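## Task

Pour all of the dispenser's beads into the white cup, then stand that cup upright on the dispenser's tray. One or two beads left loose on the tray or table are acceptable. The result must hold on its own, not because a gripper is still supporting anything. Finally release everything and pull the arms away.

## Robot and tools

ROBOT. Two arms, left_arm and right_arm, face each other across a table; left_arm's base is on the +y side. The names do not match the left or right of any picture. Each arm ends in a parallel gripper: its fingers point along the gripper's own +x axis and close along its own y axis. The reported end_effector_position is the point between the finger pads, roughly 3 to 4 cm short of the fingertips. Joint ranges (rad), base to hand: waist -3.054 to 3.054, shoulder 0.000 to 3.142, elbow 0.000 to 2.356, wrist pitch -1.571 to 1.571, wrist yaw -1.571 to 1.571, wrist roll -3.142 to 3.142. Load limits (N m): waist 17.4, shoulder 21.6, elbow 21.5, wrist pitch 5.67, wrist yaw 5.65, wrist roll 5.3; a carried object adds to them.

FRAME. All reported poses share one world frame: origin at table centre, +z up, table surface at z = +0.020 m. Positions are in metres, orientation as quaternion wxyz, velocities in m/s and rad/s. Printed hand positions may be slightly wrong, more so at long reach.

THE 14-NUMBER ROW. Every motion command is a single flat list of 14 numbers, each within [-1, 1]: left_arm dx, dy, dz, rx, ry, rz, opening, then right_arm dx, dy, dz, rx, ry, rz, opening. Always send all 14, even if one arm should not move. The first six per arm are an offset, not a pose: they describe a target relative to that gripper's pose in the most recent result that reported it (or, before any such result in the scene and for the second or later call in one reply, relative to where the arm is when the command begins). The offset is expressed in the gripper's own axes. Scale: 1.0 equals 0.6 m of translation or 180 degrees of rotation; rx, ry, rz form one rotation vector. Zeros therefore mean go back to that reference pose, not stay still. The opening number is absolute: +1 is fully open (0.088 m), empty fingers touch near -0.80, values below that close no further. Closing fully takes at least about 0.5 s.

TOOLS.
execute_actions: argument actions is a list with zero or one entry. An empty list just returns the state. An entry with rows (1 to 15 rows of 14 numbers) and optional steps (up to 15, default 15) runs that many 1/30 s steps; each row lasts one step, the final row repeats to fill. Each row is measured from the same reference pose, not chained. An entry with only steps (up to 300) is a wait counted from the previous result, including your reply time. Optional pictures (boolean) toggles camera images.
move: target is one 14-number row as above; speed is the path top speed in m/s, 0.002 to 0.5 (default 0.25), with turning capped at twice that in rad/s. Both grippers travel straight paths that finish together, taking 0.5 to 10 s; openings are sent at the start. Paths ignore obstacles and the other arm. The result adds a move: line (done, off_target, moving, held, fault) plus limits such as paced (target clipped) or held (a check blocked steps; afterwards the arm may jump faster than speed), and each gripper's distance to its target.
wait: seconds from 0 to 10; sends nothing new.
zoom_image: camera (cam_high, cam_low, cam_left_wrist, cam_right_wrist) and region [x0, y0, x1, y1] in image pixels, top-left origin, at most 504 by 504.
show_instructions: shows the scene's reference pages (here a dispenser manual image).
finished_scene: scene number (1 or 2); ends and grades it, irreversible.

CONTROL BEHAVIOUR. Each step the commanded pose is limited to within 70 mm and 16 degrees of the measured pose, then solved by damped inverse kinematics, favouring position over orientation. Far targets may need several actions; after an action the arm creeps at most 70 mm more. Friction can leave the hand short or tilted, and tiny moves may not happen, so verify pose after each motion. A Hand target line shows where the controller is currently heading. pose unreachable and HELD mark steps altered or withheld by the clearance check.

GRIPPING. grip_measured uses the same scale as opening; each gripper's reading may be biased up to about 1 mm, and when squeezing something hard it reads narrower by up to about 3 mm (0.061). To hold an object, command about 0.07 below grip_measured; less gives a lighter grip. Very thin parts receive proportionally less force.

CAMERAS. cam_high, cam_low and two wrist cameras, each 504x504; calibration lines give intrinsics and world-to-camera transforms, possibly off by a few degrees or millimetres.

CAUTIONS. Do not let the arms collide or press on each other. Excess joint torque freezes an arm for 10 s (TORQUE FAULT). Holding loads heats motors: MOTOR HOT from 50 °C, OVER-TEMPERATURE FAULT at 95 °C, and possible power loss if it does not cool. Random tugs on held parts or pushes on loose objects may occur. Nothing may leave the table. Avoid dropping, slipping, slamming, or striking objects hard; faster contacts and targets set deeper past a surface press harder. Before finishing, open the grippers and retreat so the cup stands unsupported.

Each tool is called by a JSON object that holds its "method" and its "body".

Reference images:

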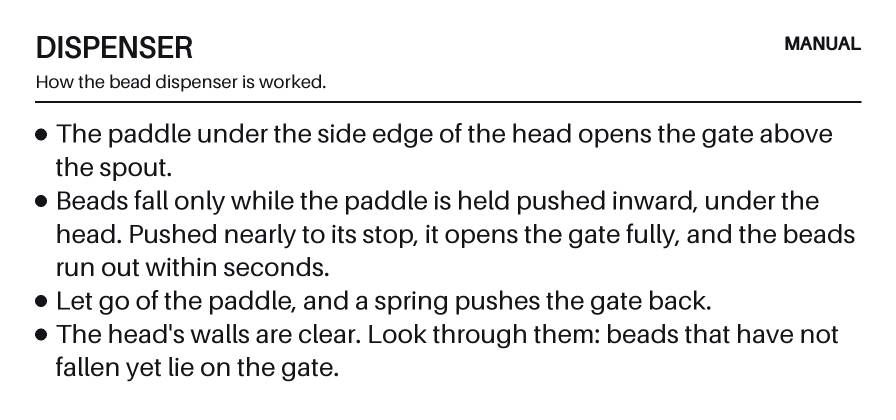

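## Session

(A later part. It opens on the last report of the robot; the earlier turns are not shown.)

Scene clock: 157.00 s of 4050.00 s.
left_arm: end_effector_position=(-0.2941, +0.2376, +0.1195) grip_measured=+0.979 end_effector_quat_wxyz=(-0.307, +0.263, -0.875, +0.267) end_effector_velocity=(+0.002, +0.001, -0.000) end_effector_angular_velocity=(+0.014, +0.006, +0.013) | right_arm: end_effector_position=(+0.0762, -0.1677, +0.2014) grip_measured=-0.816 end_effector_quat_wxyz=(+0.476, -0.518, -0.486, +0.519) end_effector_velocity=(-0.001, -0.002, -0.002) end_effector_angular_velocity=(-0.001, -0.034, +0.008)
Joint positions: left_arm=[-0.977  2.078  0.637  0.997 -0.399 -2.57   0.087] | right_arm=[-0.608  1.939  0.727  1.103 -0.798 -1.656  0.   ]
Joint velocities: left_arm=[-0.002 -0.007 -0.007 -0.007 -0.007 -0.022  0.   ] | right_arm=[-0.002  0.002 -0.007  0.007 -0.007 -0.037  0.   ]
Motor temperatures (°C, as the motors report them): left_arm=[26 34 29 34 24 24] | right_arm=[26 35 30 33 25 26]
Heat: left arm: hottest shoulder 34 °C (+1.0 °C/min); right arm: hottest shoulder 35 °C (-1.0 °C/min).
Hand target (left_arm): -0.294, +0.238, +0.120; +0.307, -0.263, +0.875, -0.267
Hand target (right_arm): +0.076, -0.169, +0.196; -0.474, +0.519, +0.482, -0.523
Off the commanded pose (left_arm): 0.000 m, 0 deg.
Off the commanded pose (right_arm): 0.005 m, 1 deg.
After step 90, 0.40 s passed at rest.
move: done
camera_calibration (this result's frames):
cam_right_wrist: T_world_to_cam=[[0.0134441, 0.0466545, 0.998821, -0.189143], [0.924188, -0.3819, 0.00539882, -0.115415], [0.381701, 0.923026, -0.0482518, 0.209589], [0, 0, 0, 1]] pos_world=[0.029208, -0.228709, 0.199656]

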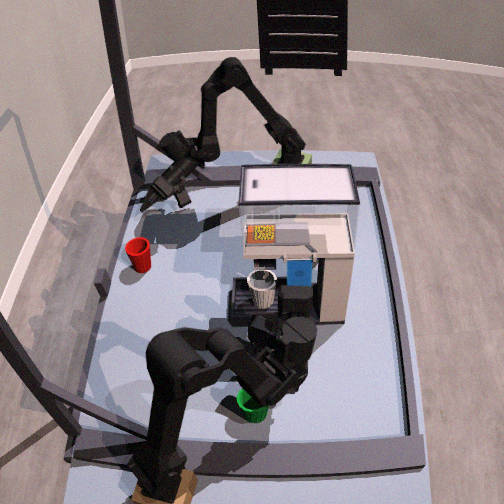

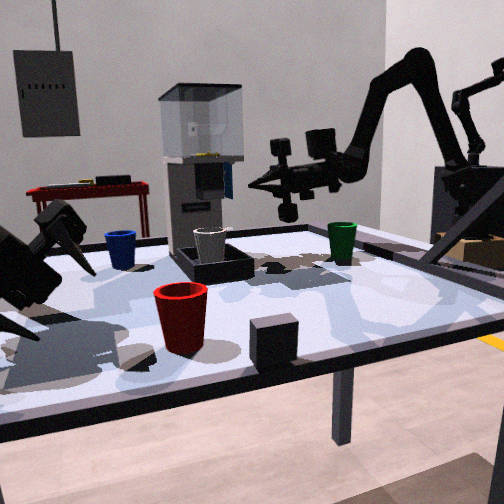

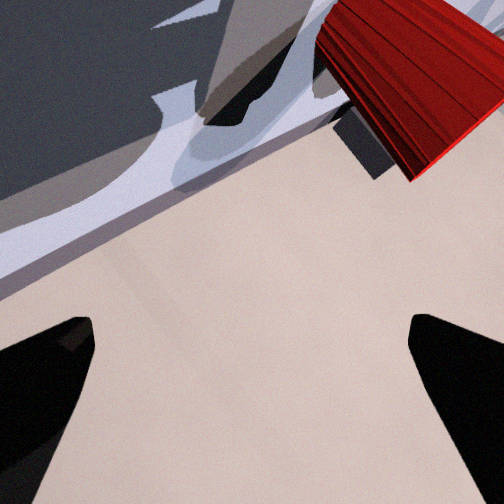

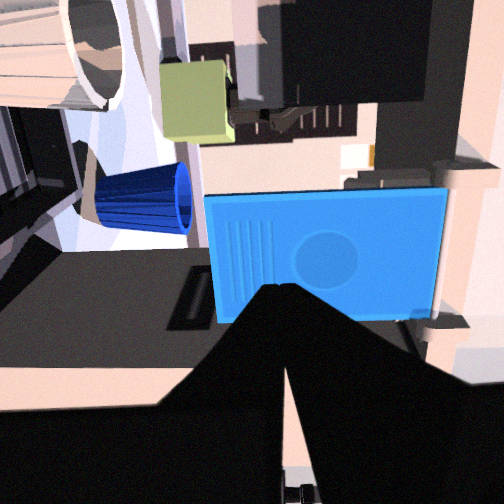

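{"method": "move", "body": {"target": [0,0,0,0,0,0,1,0,0,0,0.5,0,0,-0.85], "speed": 0.4}}

{"method": "move", "body": {"target": [0,0,0,0,0,0,1,0.105,0,0.005,0,0,0,-0.85], "speed": 0.04}}

{"method": "zoom_image", "body": {"camera": "cam_low", "region": [150, 90, 350, 290]}}

Scene clock: 165.67 s of 4050.00 s.
left_arm: end_effector_position=(-0.2941, +0.2376, +0.1195) grip_measured=+0.979 end_effector_quat_wxyz=(-0.307, +0.263, -0.875, +0.267) end_effector_velocity=(+0.001, +0.000, +0.001) end_effector_angular_velocity=(+0.003, +0.001, +0.007) | right_arm: end_effector_position=(+0.0762, -0.1678, +0.2007) grip_measured=-0.816 end_effector_quat_wxyz=(+0.702, -0.032, +0.023, +0.711) end_effector_velocity=(-0.001, -0.001, -0.003) end_effector_angular_velocity=(-0.015, +0.038, +0.003)
Joint positions: left_arm=[-0.977  2.078  0.637  0.997 -0.399 -2.57   0.087] | right_arm=[-0.608  1.939  0.727  1.099 -0.798 -0.093  0.   ]
Joint velocities: left_arm=[-0.002 -0.007 -0.002 -0.007 -0.007 -0.007 -0.   ] | right_arm=[-0.002 -0.002 -0.002 -0.022 -0.007  0.022  0.   ]
Motor temperatures (°C, as the motors report them): left_arm=[26 34 29 34 24 24] | right_arm=[26 35 30 33 25 26]
Heat: left arm: hottest shoulder 34 °C (+1.0 °C/min); right arm: hottest shoulder 35 °C (+0.0 °C/min).
Hand target (left_arm): -0.294, +0.238, +0.120; +0.307, -0.263, +0.875, -0.267
Hand target (right_arm): +0.076, -0.168, +0.201; +0.702, -0.030, +0.024, +0.711
Off the commanded pose (left_arm): 0.000 m, 0 deg.
Off the commanded pose (right_arm): 0.001 m, 0 deg.
After step 90, 3.10 s passed at rest.
move: done
camera_calibration (this result's frames):
cam_right_wrist: T_world_to_cam=[[0.999815, -0.0181126, -0.00653099, -0.0726875], [-0.0141704, -0.462561, -0.886474, 0.121613], [0.0130354, 0.886402, -0.462732, 0.314772], [0, 0, 0, 1]] pos_world=[0.0702941, -0.224078, 0.252988]

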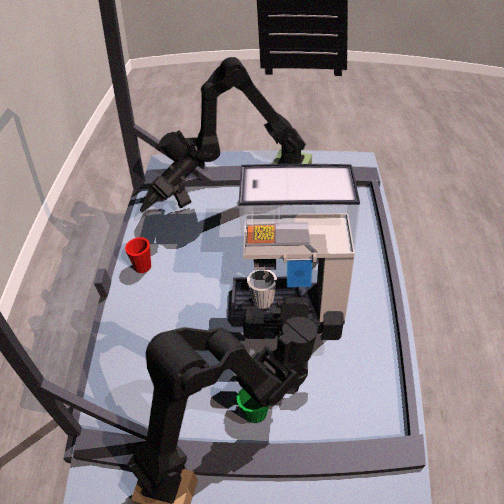

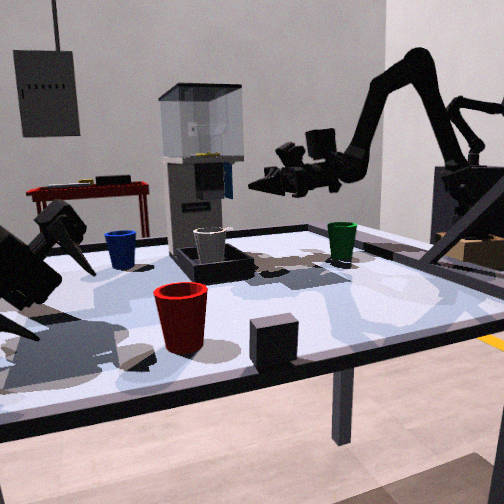

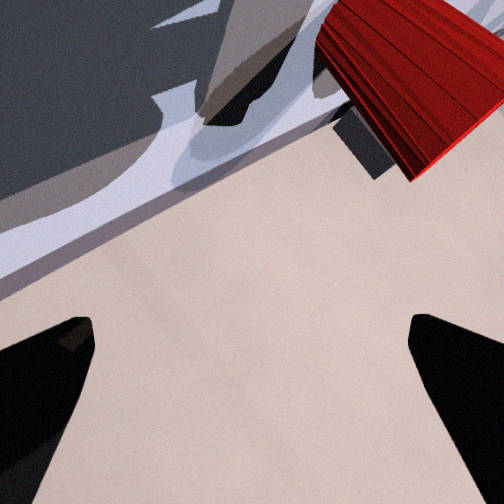

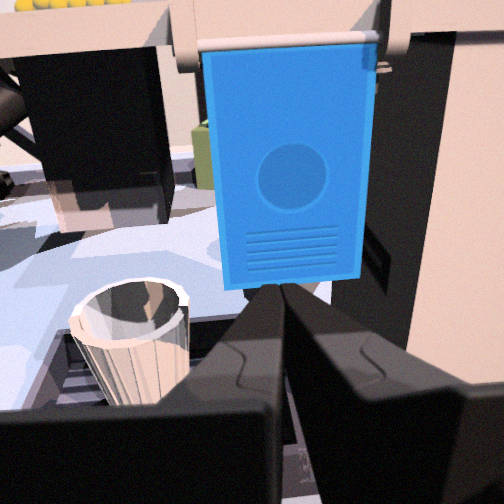

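Scene clock: 167.60 s of 4050.00 s.
left_arm: end_effector_position=(-0.2941, +0.2376, +0.1195) grip_measured=+0.979 end_effector_quat_wxyz=(-0.307, +0.263, -0.875, +0.267) end_effector_velocity=(-0.003, +0.005, -0.001) end_effector_angular_velocity=(+0.013, +0.010, -0.024) | right_arm: end_effector_position=(+0.0748, -0.1095, +0.1984) grip_measured=-0.816 end_effector_quat_wxyz=(+0.702, -0.033, +0.023, +0.711) end_effector_velocity=(+0.001, +0.001, +0.003) end_effector_angular_velocity=(+0.010, -0.014, +0.005)
Joint positions: left_arm=[-0.977  2.078  0.637  0.997 -0.399 -2.57   0.087] | right_arm=[-0.493  2.058  0.915  1.04  -0.684 -0.079  0.   ]
Joint velocities: left_arm=[-0.007  0.002 -0.002  0.007  0.022 -0.007 -0.   ] | right_arm=[-0.002  0.002  0.007  0.007 -0.007 -0.007  0.   ]
Motor temperatures (°C, as the motors report them): left_arm=[26 34 29 34 24 24] | right_arm=[26 35 30 33 25 26]
Heat: left arm: hottest shoulder 34 °C (+1.0 °C/min); right arm: hottest shoulder 35 °C (+0.0 °C/min).
Hand target (left_arm): -0.294, +0.238, +0.120; +0.307, -0.263, +0.875, -0.267
Hand target (right_arm): +0.075, -0.105, +0.199; +0.702, -0.032, +0.023, +0.711
Off the commanded pose (left_arm): 0.000 m, 0 deg.
Off the commanded pose (right_arm): 0.005 m, 0 deg.
move: done
camera_calibration (this result's frames):
cam_right_wrist: T_world_to_cam=[[0.99984, -0.0170555, -0.00538973, -0.0703781], [-0.0126886, -0.46392, -0.885786, 0.146031], [0.0126072, 0.885713, -0.464062, 0.262294], [0, 0, 0, 1]] pos_world=[0.068913, -0.165771, 0.250694]

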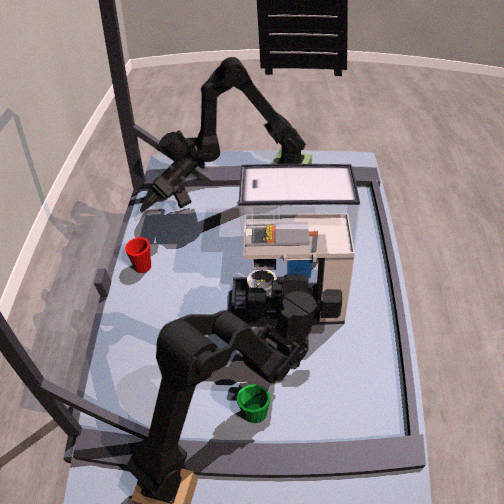

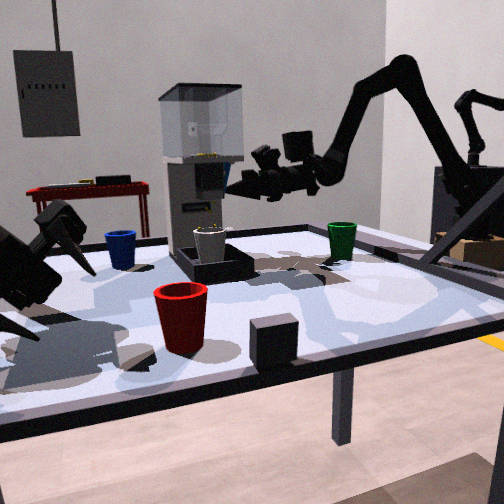

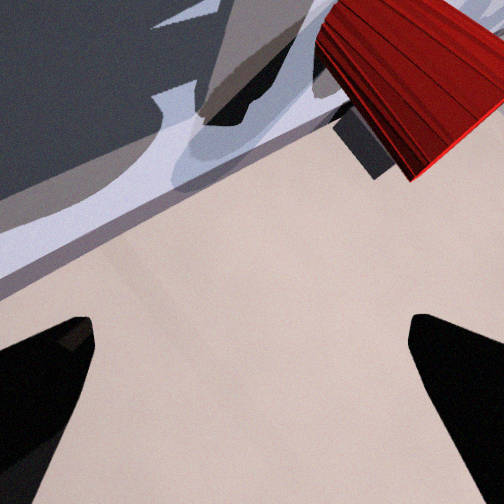

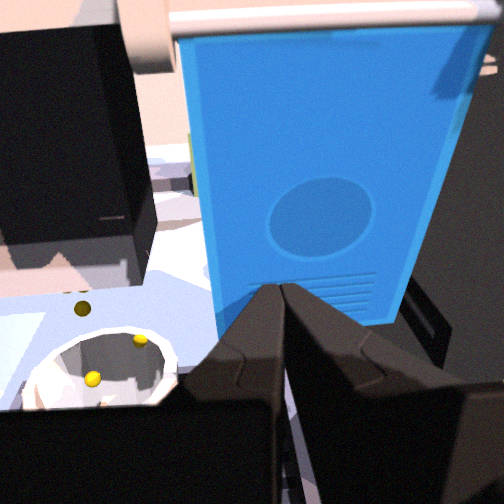

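Region (150, 90, 350, 290) of cam_low's 504x504 image, scaled by 2.520, with more detail than that image has.

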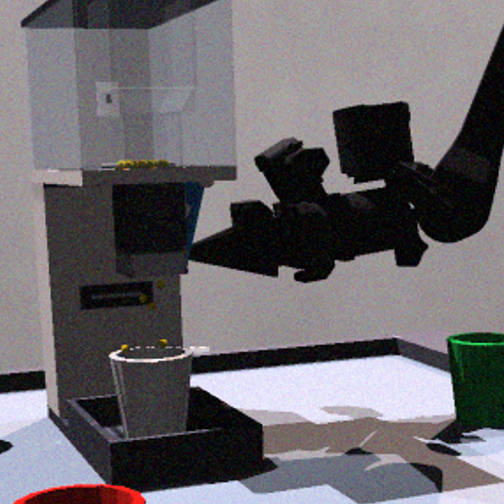

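Flowing. Push a bit more.

{"method": "move", "body": {"target": [0,0,0,0,0,0,1,0.035,0,0.007,0,0,0,-0.85], "speed": 0.03}}

{"method": "zoom_image", "body": {"camera": "cam_high", "region": [200, 200, 380, 360]}}

Scene clock: 169.73 s of 4050.00 s.
left_arm: end_effector_position=(-0.2941, +0.2376, +0.1195) grip_measured=+0.979 end_effector_quat_wxyz=(-0.307, +0.263, -0.875, +0.267) end_effector_velocity=(+0.003, +0.001, -0.002) end_effector_angular_velocity=(+0.006, -0.008, +0.007) | right_arm: end_effector_position=(+0.0756, -0.0947, +0.1983) grip_measured=-0.816 end_effector_quat_wxyz=(+0.703, -0.035, +0.027, +0.710) end_effector_velocity=(+0.000, -0.000, -0.004) end_effector_angular_velocity=(-0.009, +0.001, +0.005)
Joint positions: left_arm=[-0.977  2.078  0.637  0.997 -0.399 -2.57   0.087] | right_arm=[-0.469  2.084  0.972  1.001 -0.656 -0.079  0.   ]
Joint velocities: left_arm=[-0.002 -0.002 -0.007 -0.007 -0.007 -0.007 -0.   ] | right_arm=[-0.002  0.007  0.002 -0.007 -0.007 -0.007  0.   ]
Motor temperatures (°C, as the motors report them): left_arm=[26 34 29 34 24 24] | right_arm=[26 35 30 33 25 26]
Heat: left arm: hottest shoulder 34 °C (+1.0 °C/min); right arm: hottest shoulder 35 °C (+0.0 °C/min).
Hand target (left_arm): -0.294, +0.238, +0.120; +0.307, -0.263, +0.875, -0.267
Hand target (right_arm): +0.074, -0.088, +0.201; +0.702, -0.033, +0.023, +0.711
Off the commanded pose (left_arm): 0.000 m, 0 deg.
Off the commanded pose (right_arm): 0.007 m, 1 deg.
move: done
camera_calibration (this result's frames):
cam_right_wrist: T_world_to_cam=[[0.999756, -0.0207619, -0.00758788, -0.0708483], [-0.0164719, -0.470799, -0.882087, 0.151807], [0.0147415, 0.881996, -0.471026, 0.249949], [0, 0, 0, 1]] pos_world=[0.0696469, -0.150455, 0.251102]

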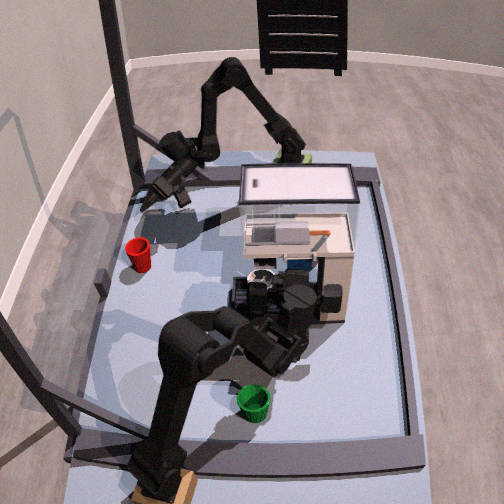

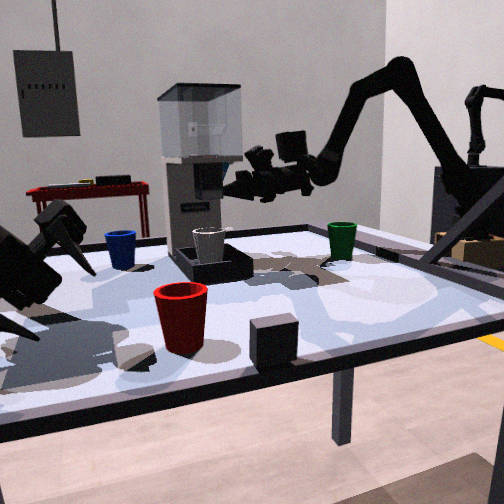

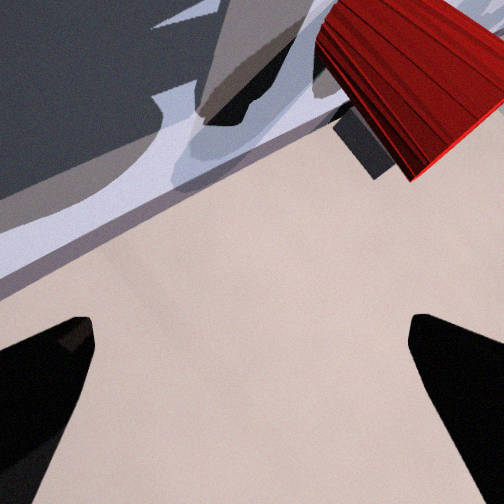

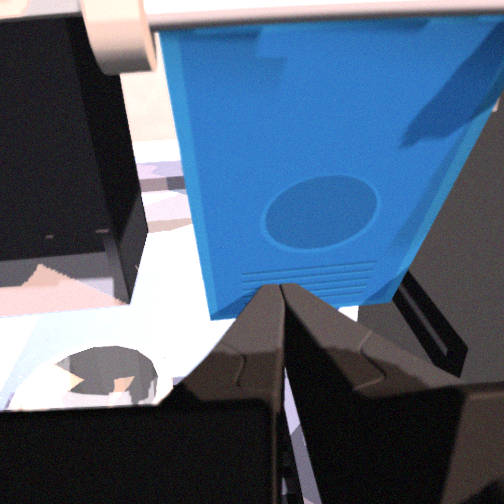

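Region (200, 200, 380, 360) of cam_high's 504x504 image, scaled by 2.800, with more detail than that image has.

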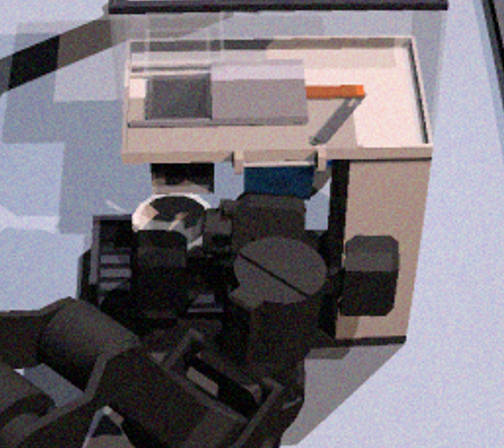

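{"method": "move", "body": {"target": [0,0,0,0,0,0,1,-0.25,0.05,0.05,0,0,0,0], "speed": 0.15}}

{"method": "zoom_image", "body": {"camera": "cam_high", "region": [200, 200, 380, 360]}}

{"method": "zoom_image", "body": {"camera": "cam_right_wrist", "region": [0, 150, 300, 450]}}

Scene clock: 172.80 s of 4050.00 s.
left_arm: end_effector_position=(-0.2941, +0.2376, +0.1195) grip_measured=+0.979 end_effector_quat_wxyz=(-0.307, +0.263, -0.875, +0.267) end_effector_velocity=(+0.001, +0.000, -0.001) end_effector_angular_velocity=(+0.004, -0.003, +0.007) | right_arm: end_effector_position=(+0.0497, -0.2391, +0.2419) grip_measured=-0.003 end_effector_quat_wxyz=(+0.704, -0.035, +0.028, +0.709) end_effector_velocity=(-0.003, -0.003, +0.000) end_effector_angular_velocity=(-0.005, +0.004, +0.015)
Joint positions: left_arm=[-0.977  2.078  0.637  0.997 -0.399 -2.57   0.087] | right_arm=[-0.73   1.548  0.509  0.892 -0.912 -0.126  0.039]
Joint velocities: left_arm=[-0.002 -0.002 -0.002 -0.007 -0.007 -0.007 -0.   ] | right_arm=[-0.007 -0.017 -0.007 -0.022 -0.022 -0.007 -0.   ]
Motor temperatures (°C, as the motors report them): left_arm=[26 34 29 35 24 24] | right_arm=[26 35 30 33 25 26]
Heat: left arm: hottest wrist pitch 35 °C (+2.0 °C/min); right arm: hottest shoulder 35 °C (+0.0 °C/min).
Hand target (left_arm): -0.294, +0.238, +0.120; +0.307, -0.263, +0.875, -0.267
Hand target (right_arm): +0.048, -0.242, +0.242; +0.703, -0.037, +0.027, +0.710
Off the commanded pose (left_arm): 0.000 m, 0 deg.
Off the commanded pose (right_arm): 0.004 m, 0 deg.
move: done
camera_calibration (this result's frames):
cam_right_wrist: T_world_to_cam=[[0.999661, -0.0243946, -0.00905689, -0.0481562], [-0.019512, -0.472437, -0.881149, 0.121357], [0.0172165, 0.881027, -0.472753, 0.39836], [0, 0, 0, 1]] pos_world=[0.0436494, -0.294807, 0.294823]

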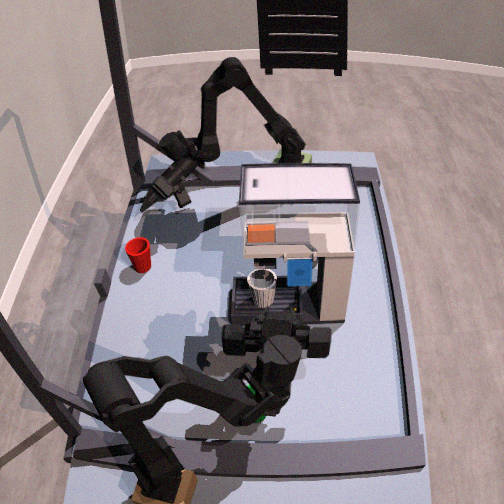

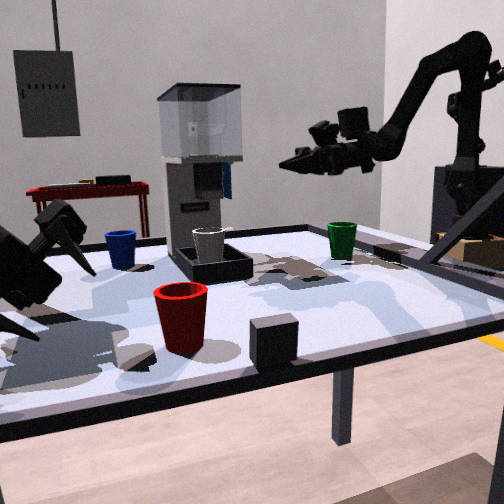

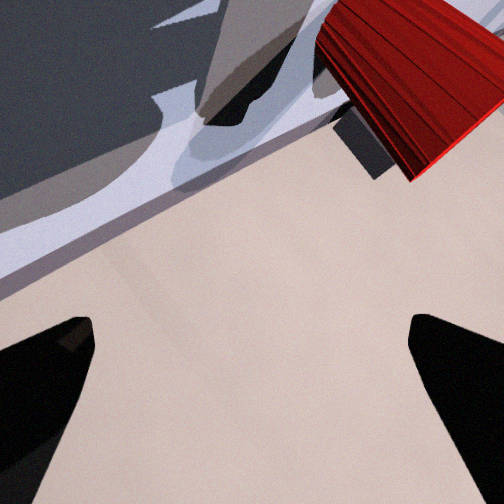

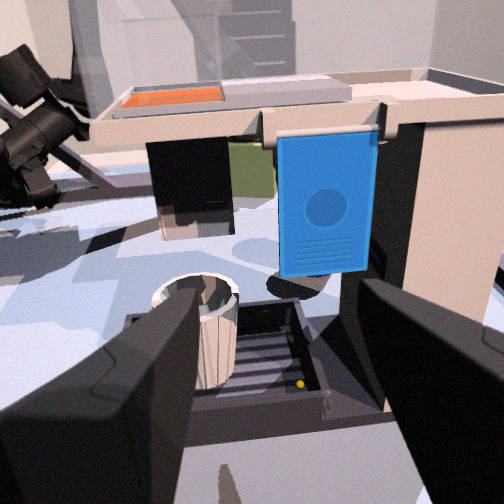

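Region (200, 200, 380, 360) of cam_high's 504x504 image, scaled by 2.800, with more detail than that image has.

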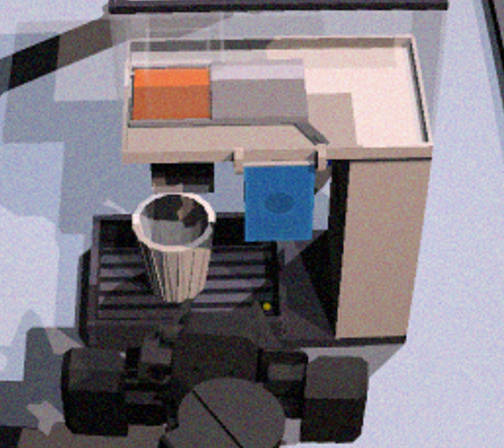

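Region (0, 150, 300, 450) of cam_right_wrist's 504x504 image, scaled by 1.680, with more detail than that image has.

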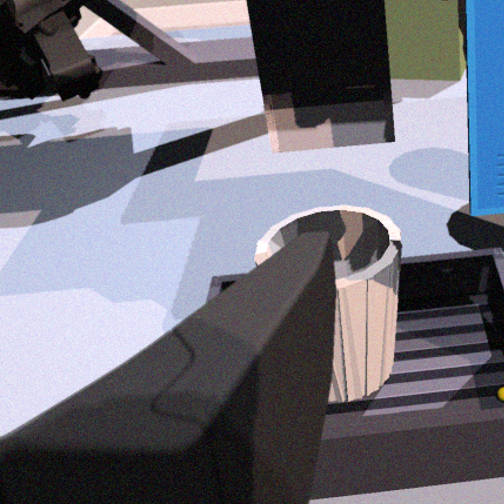

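One stray bead; gate empty.

{"method": "finished_scene", "body": {"scene": 1}}

The scene is finished: the task was done.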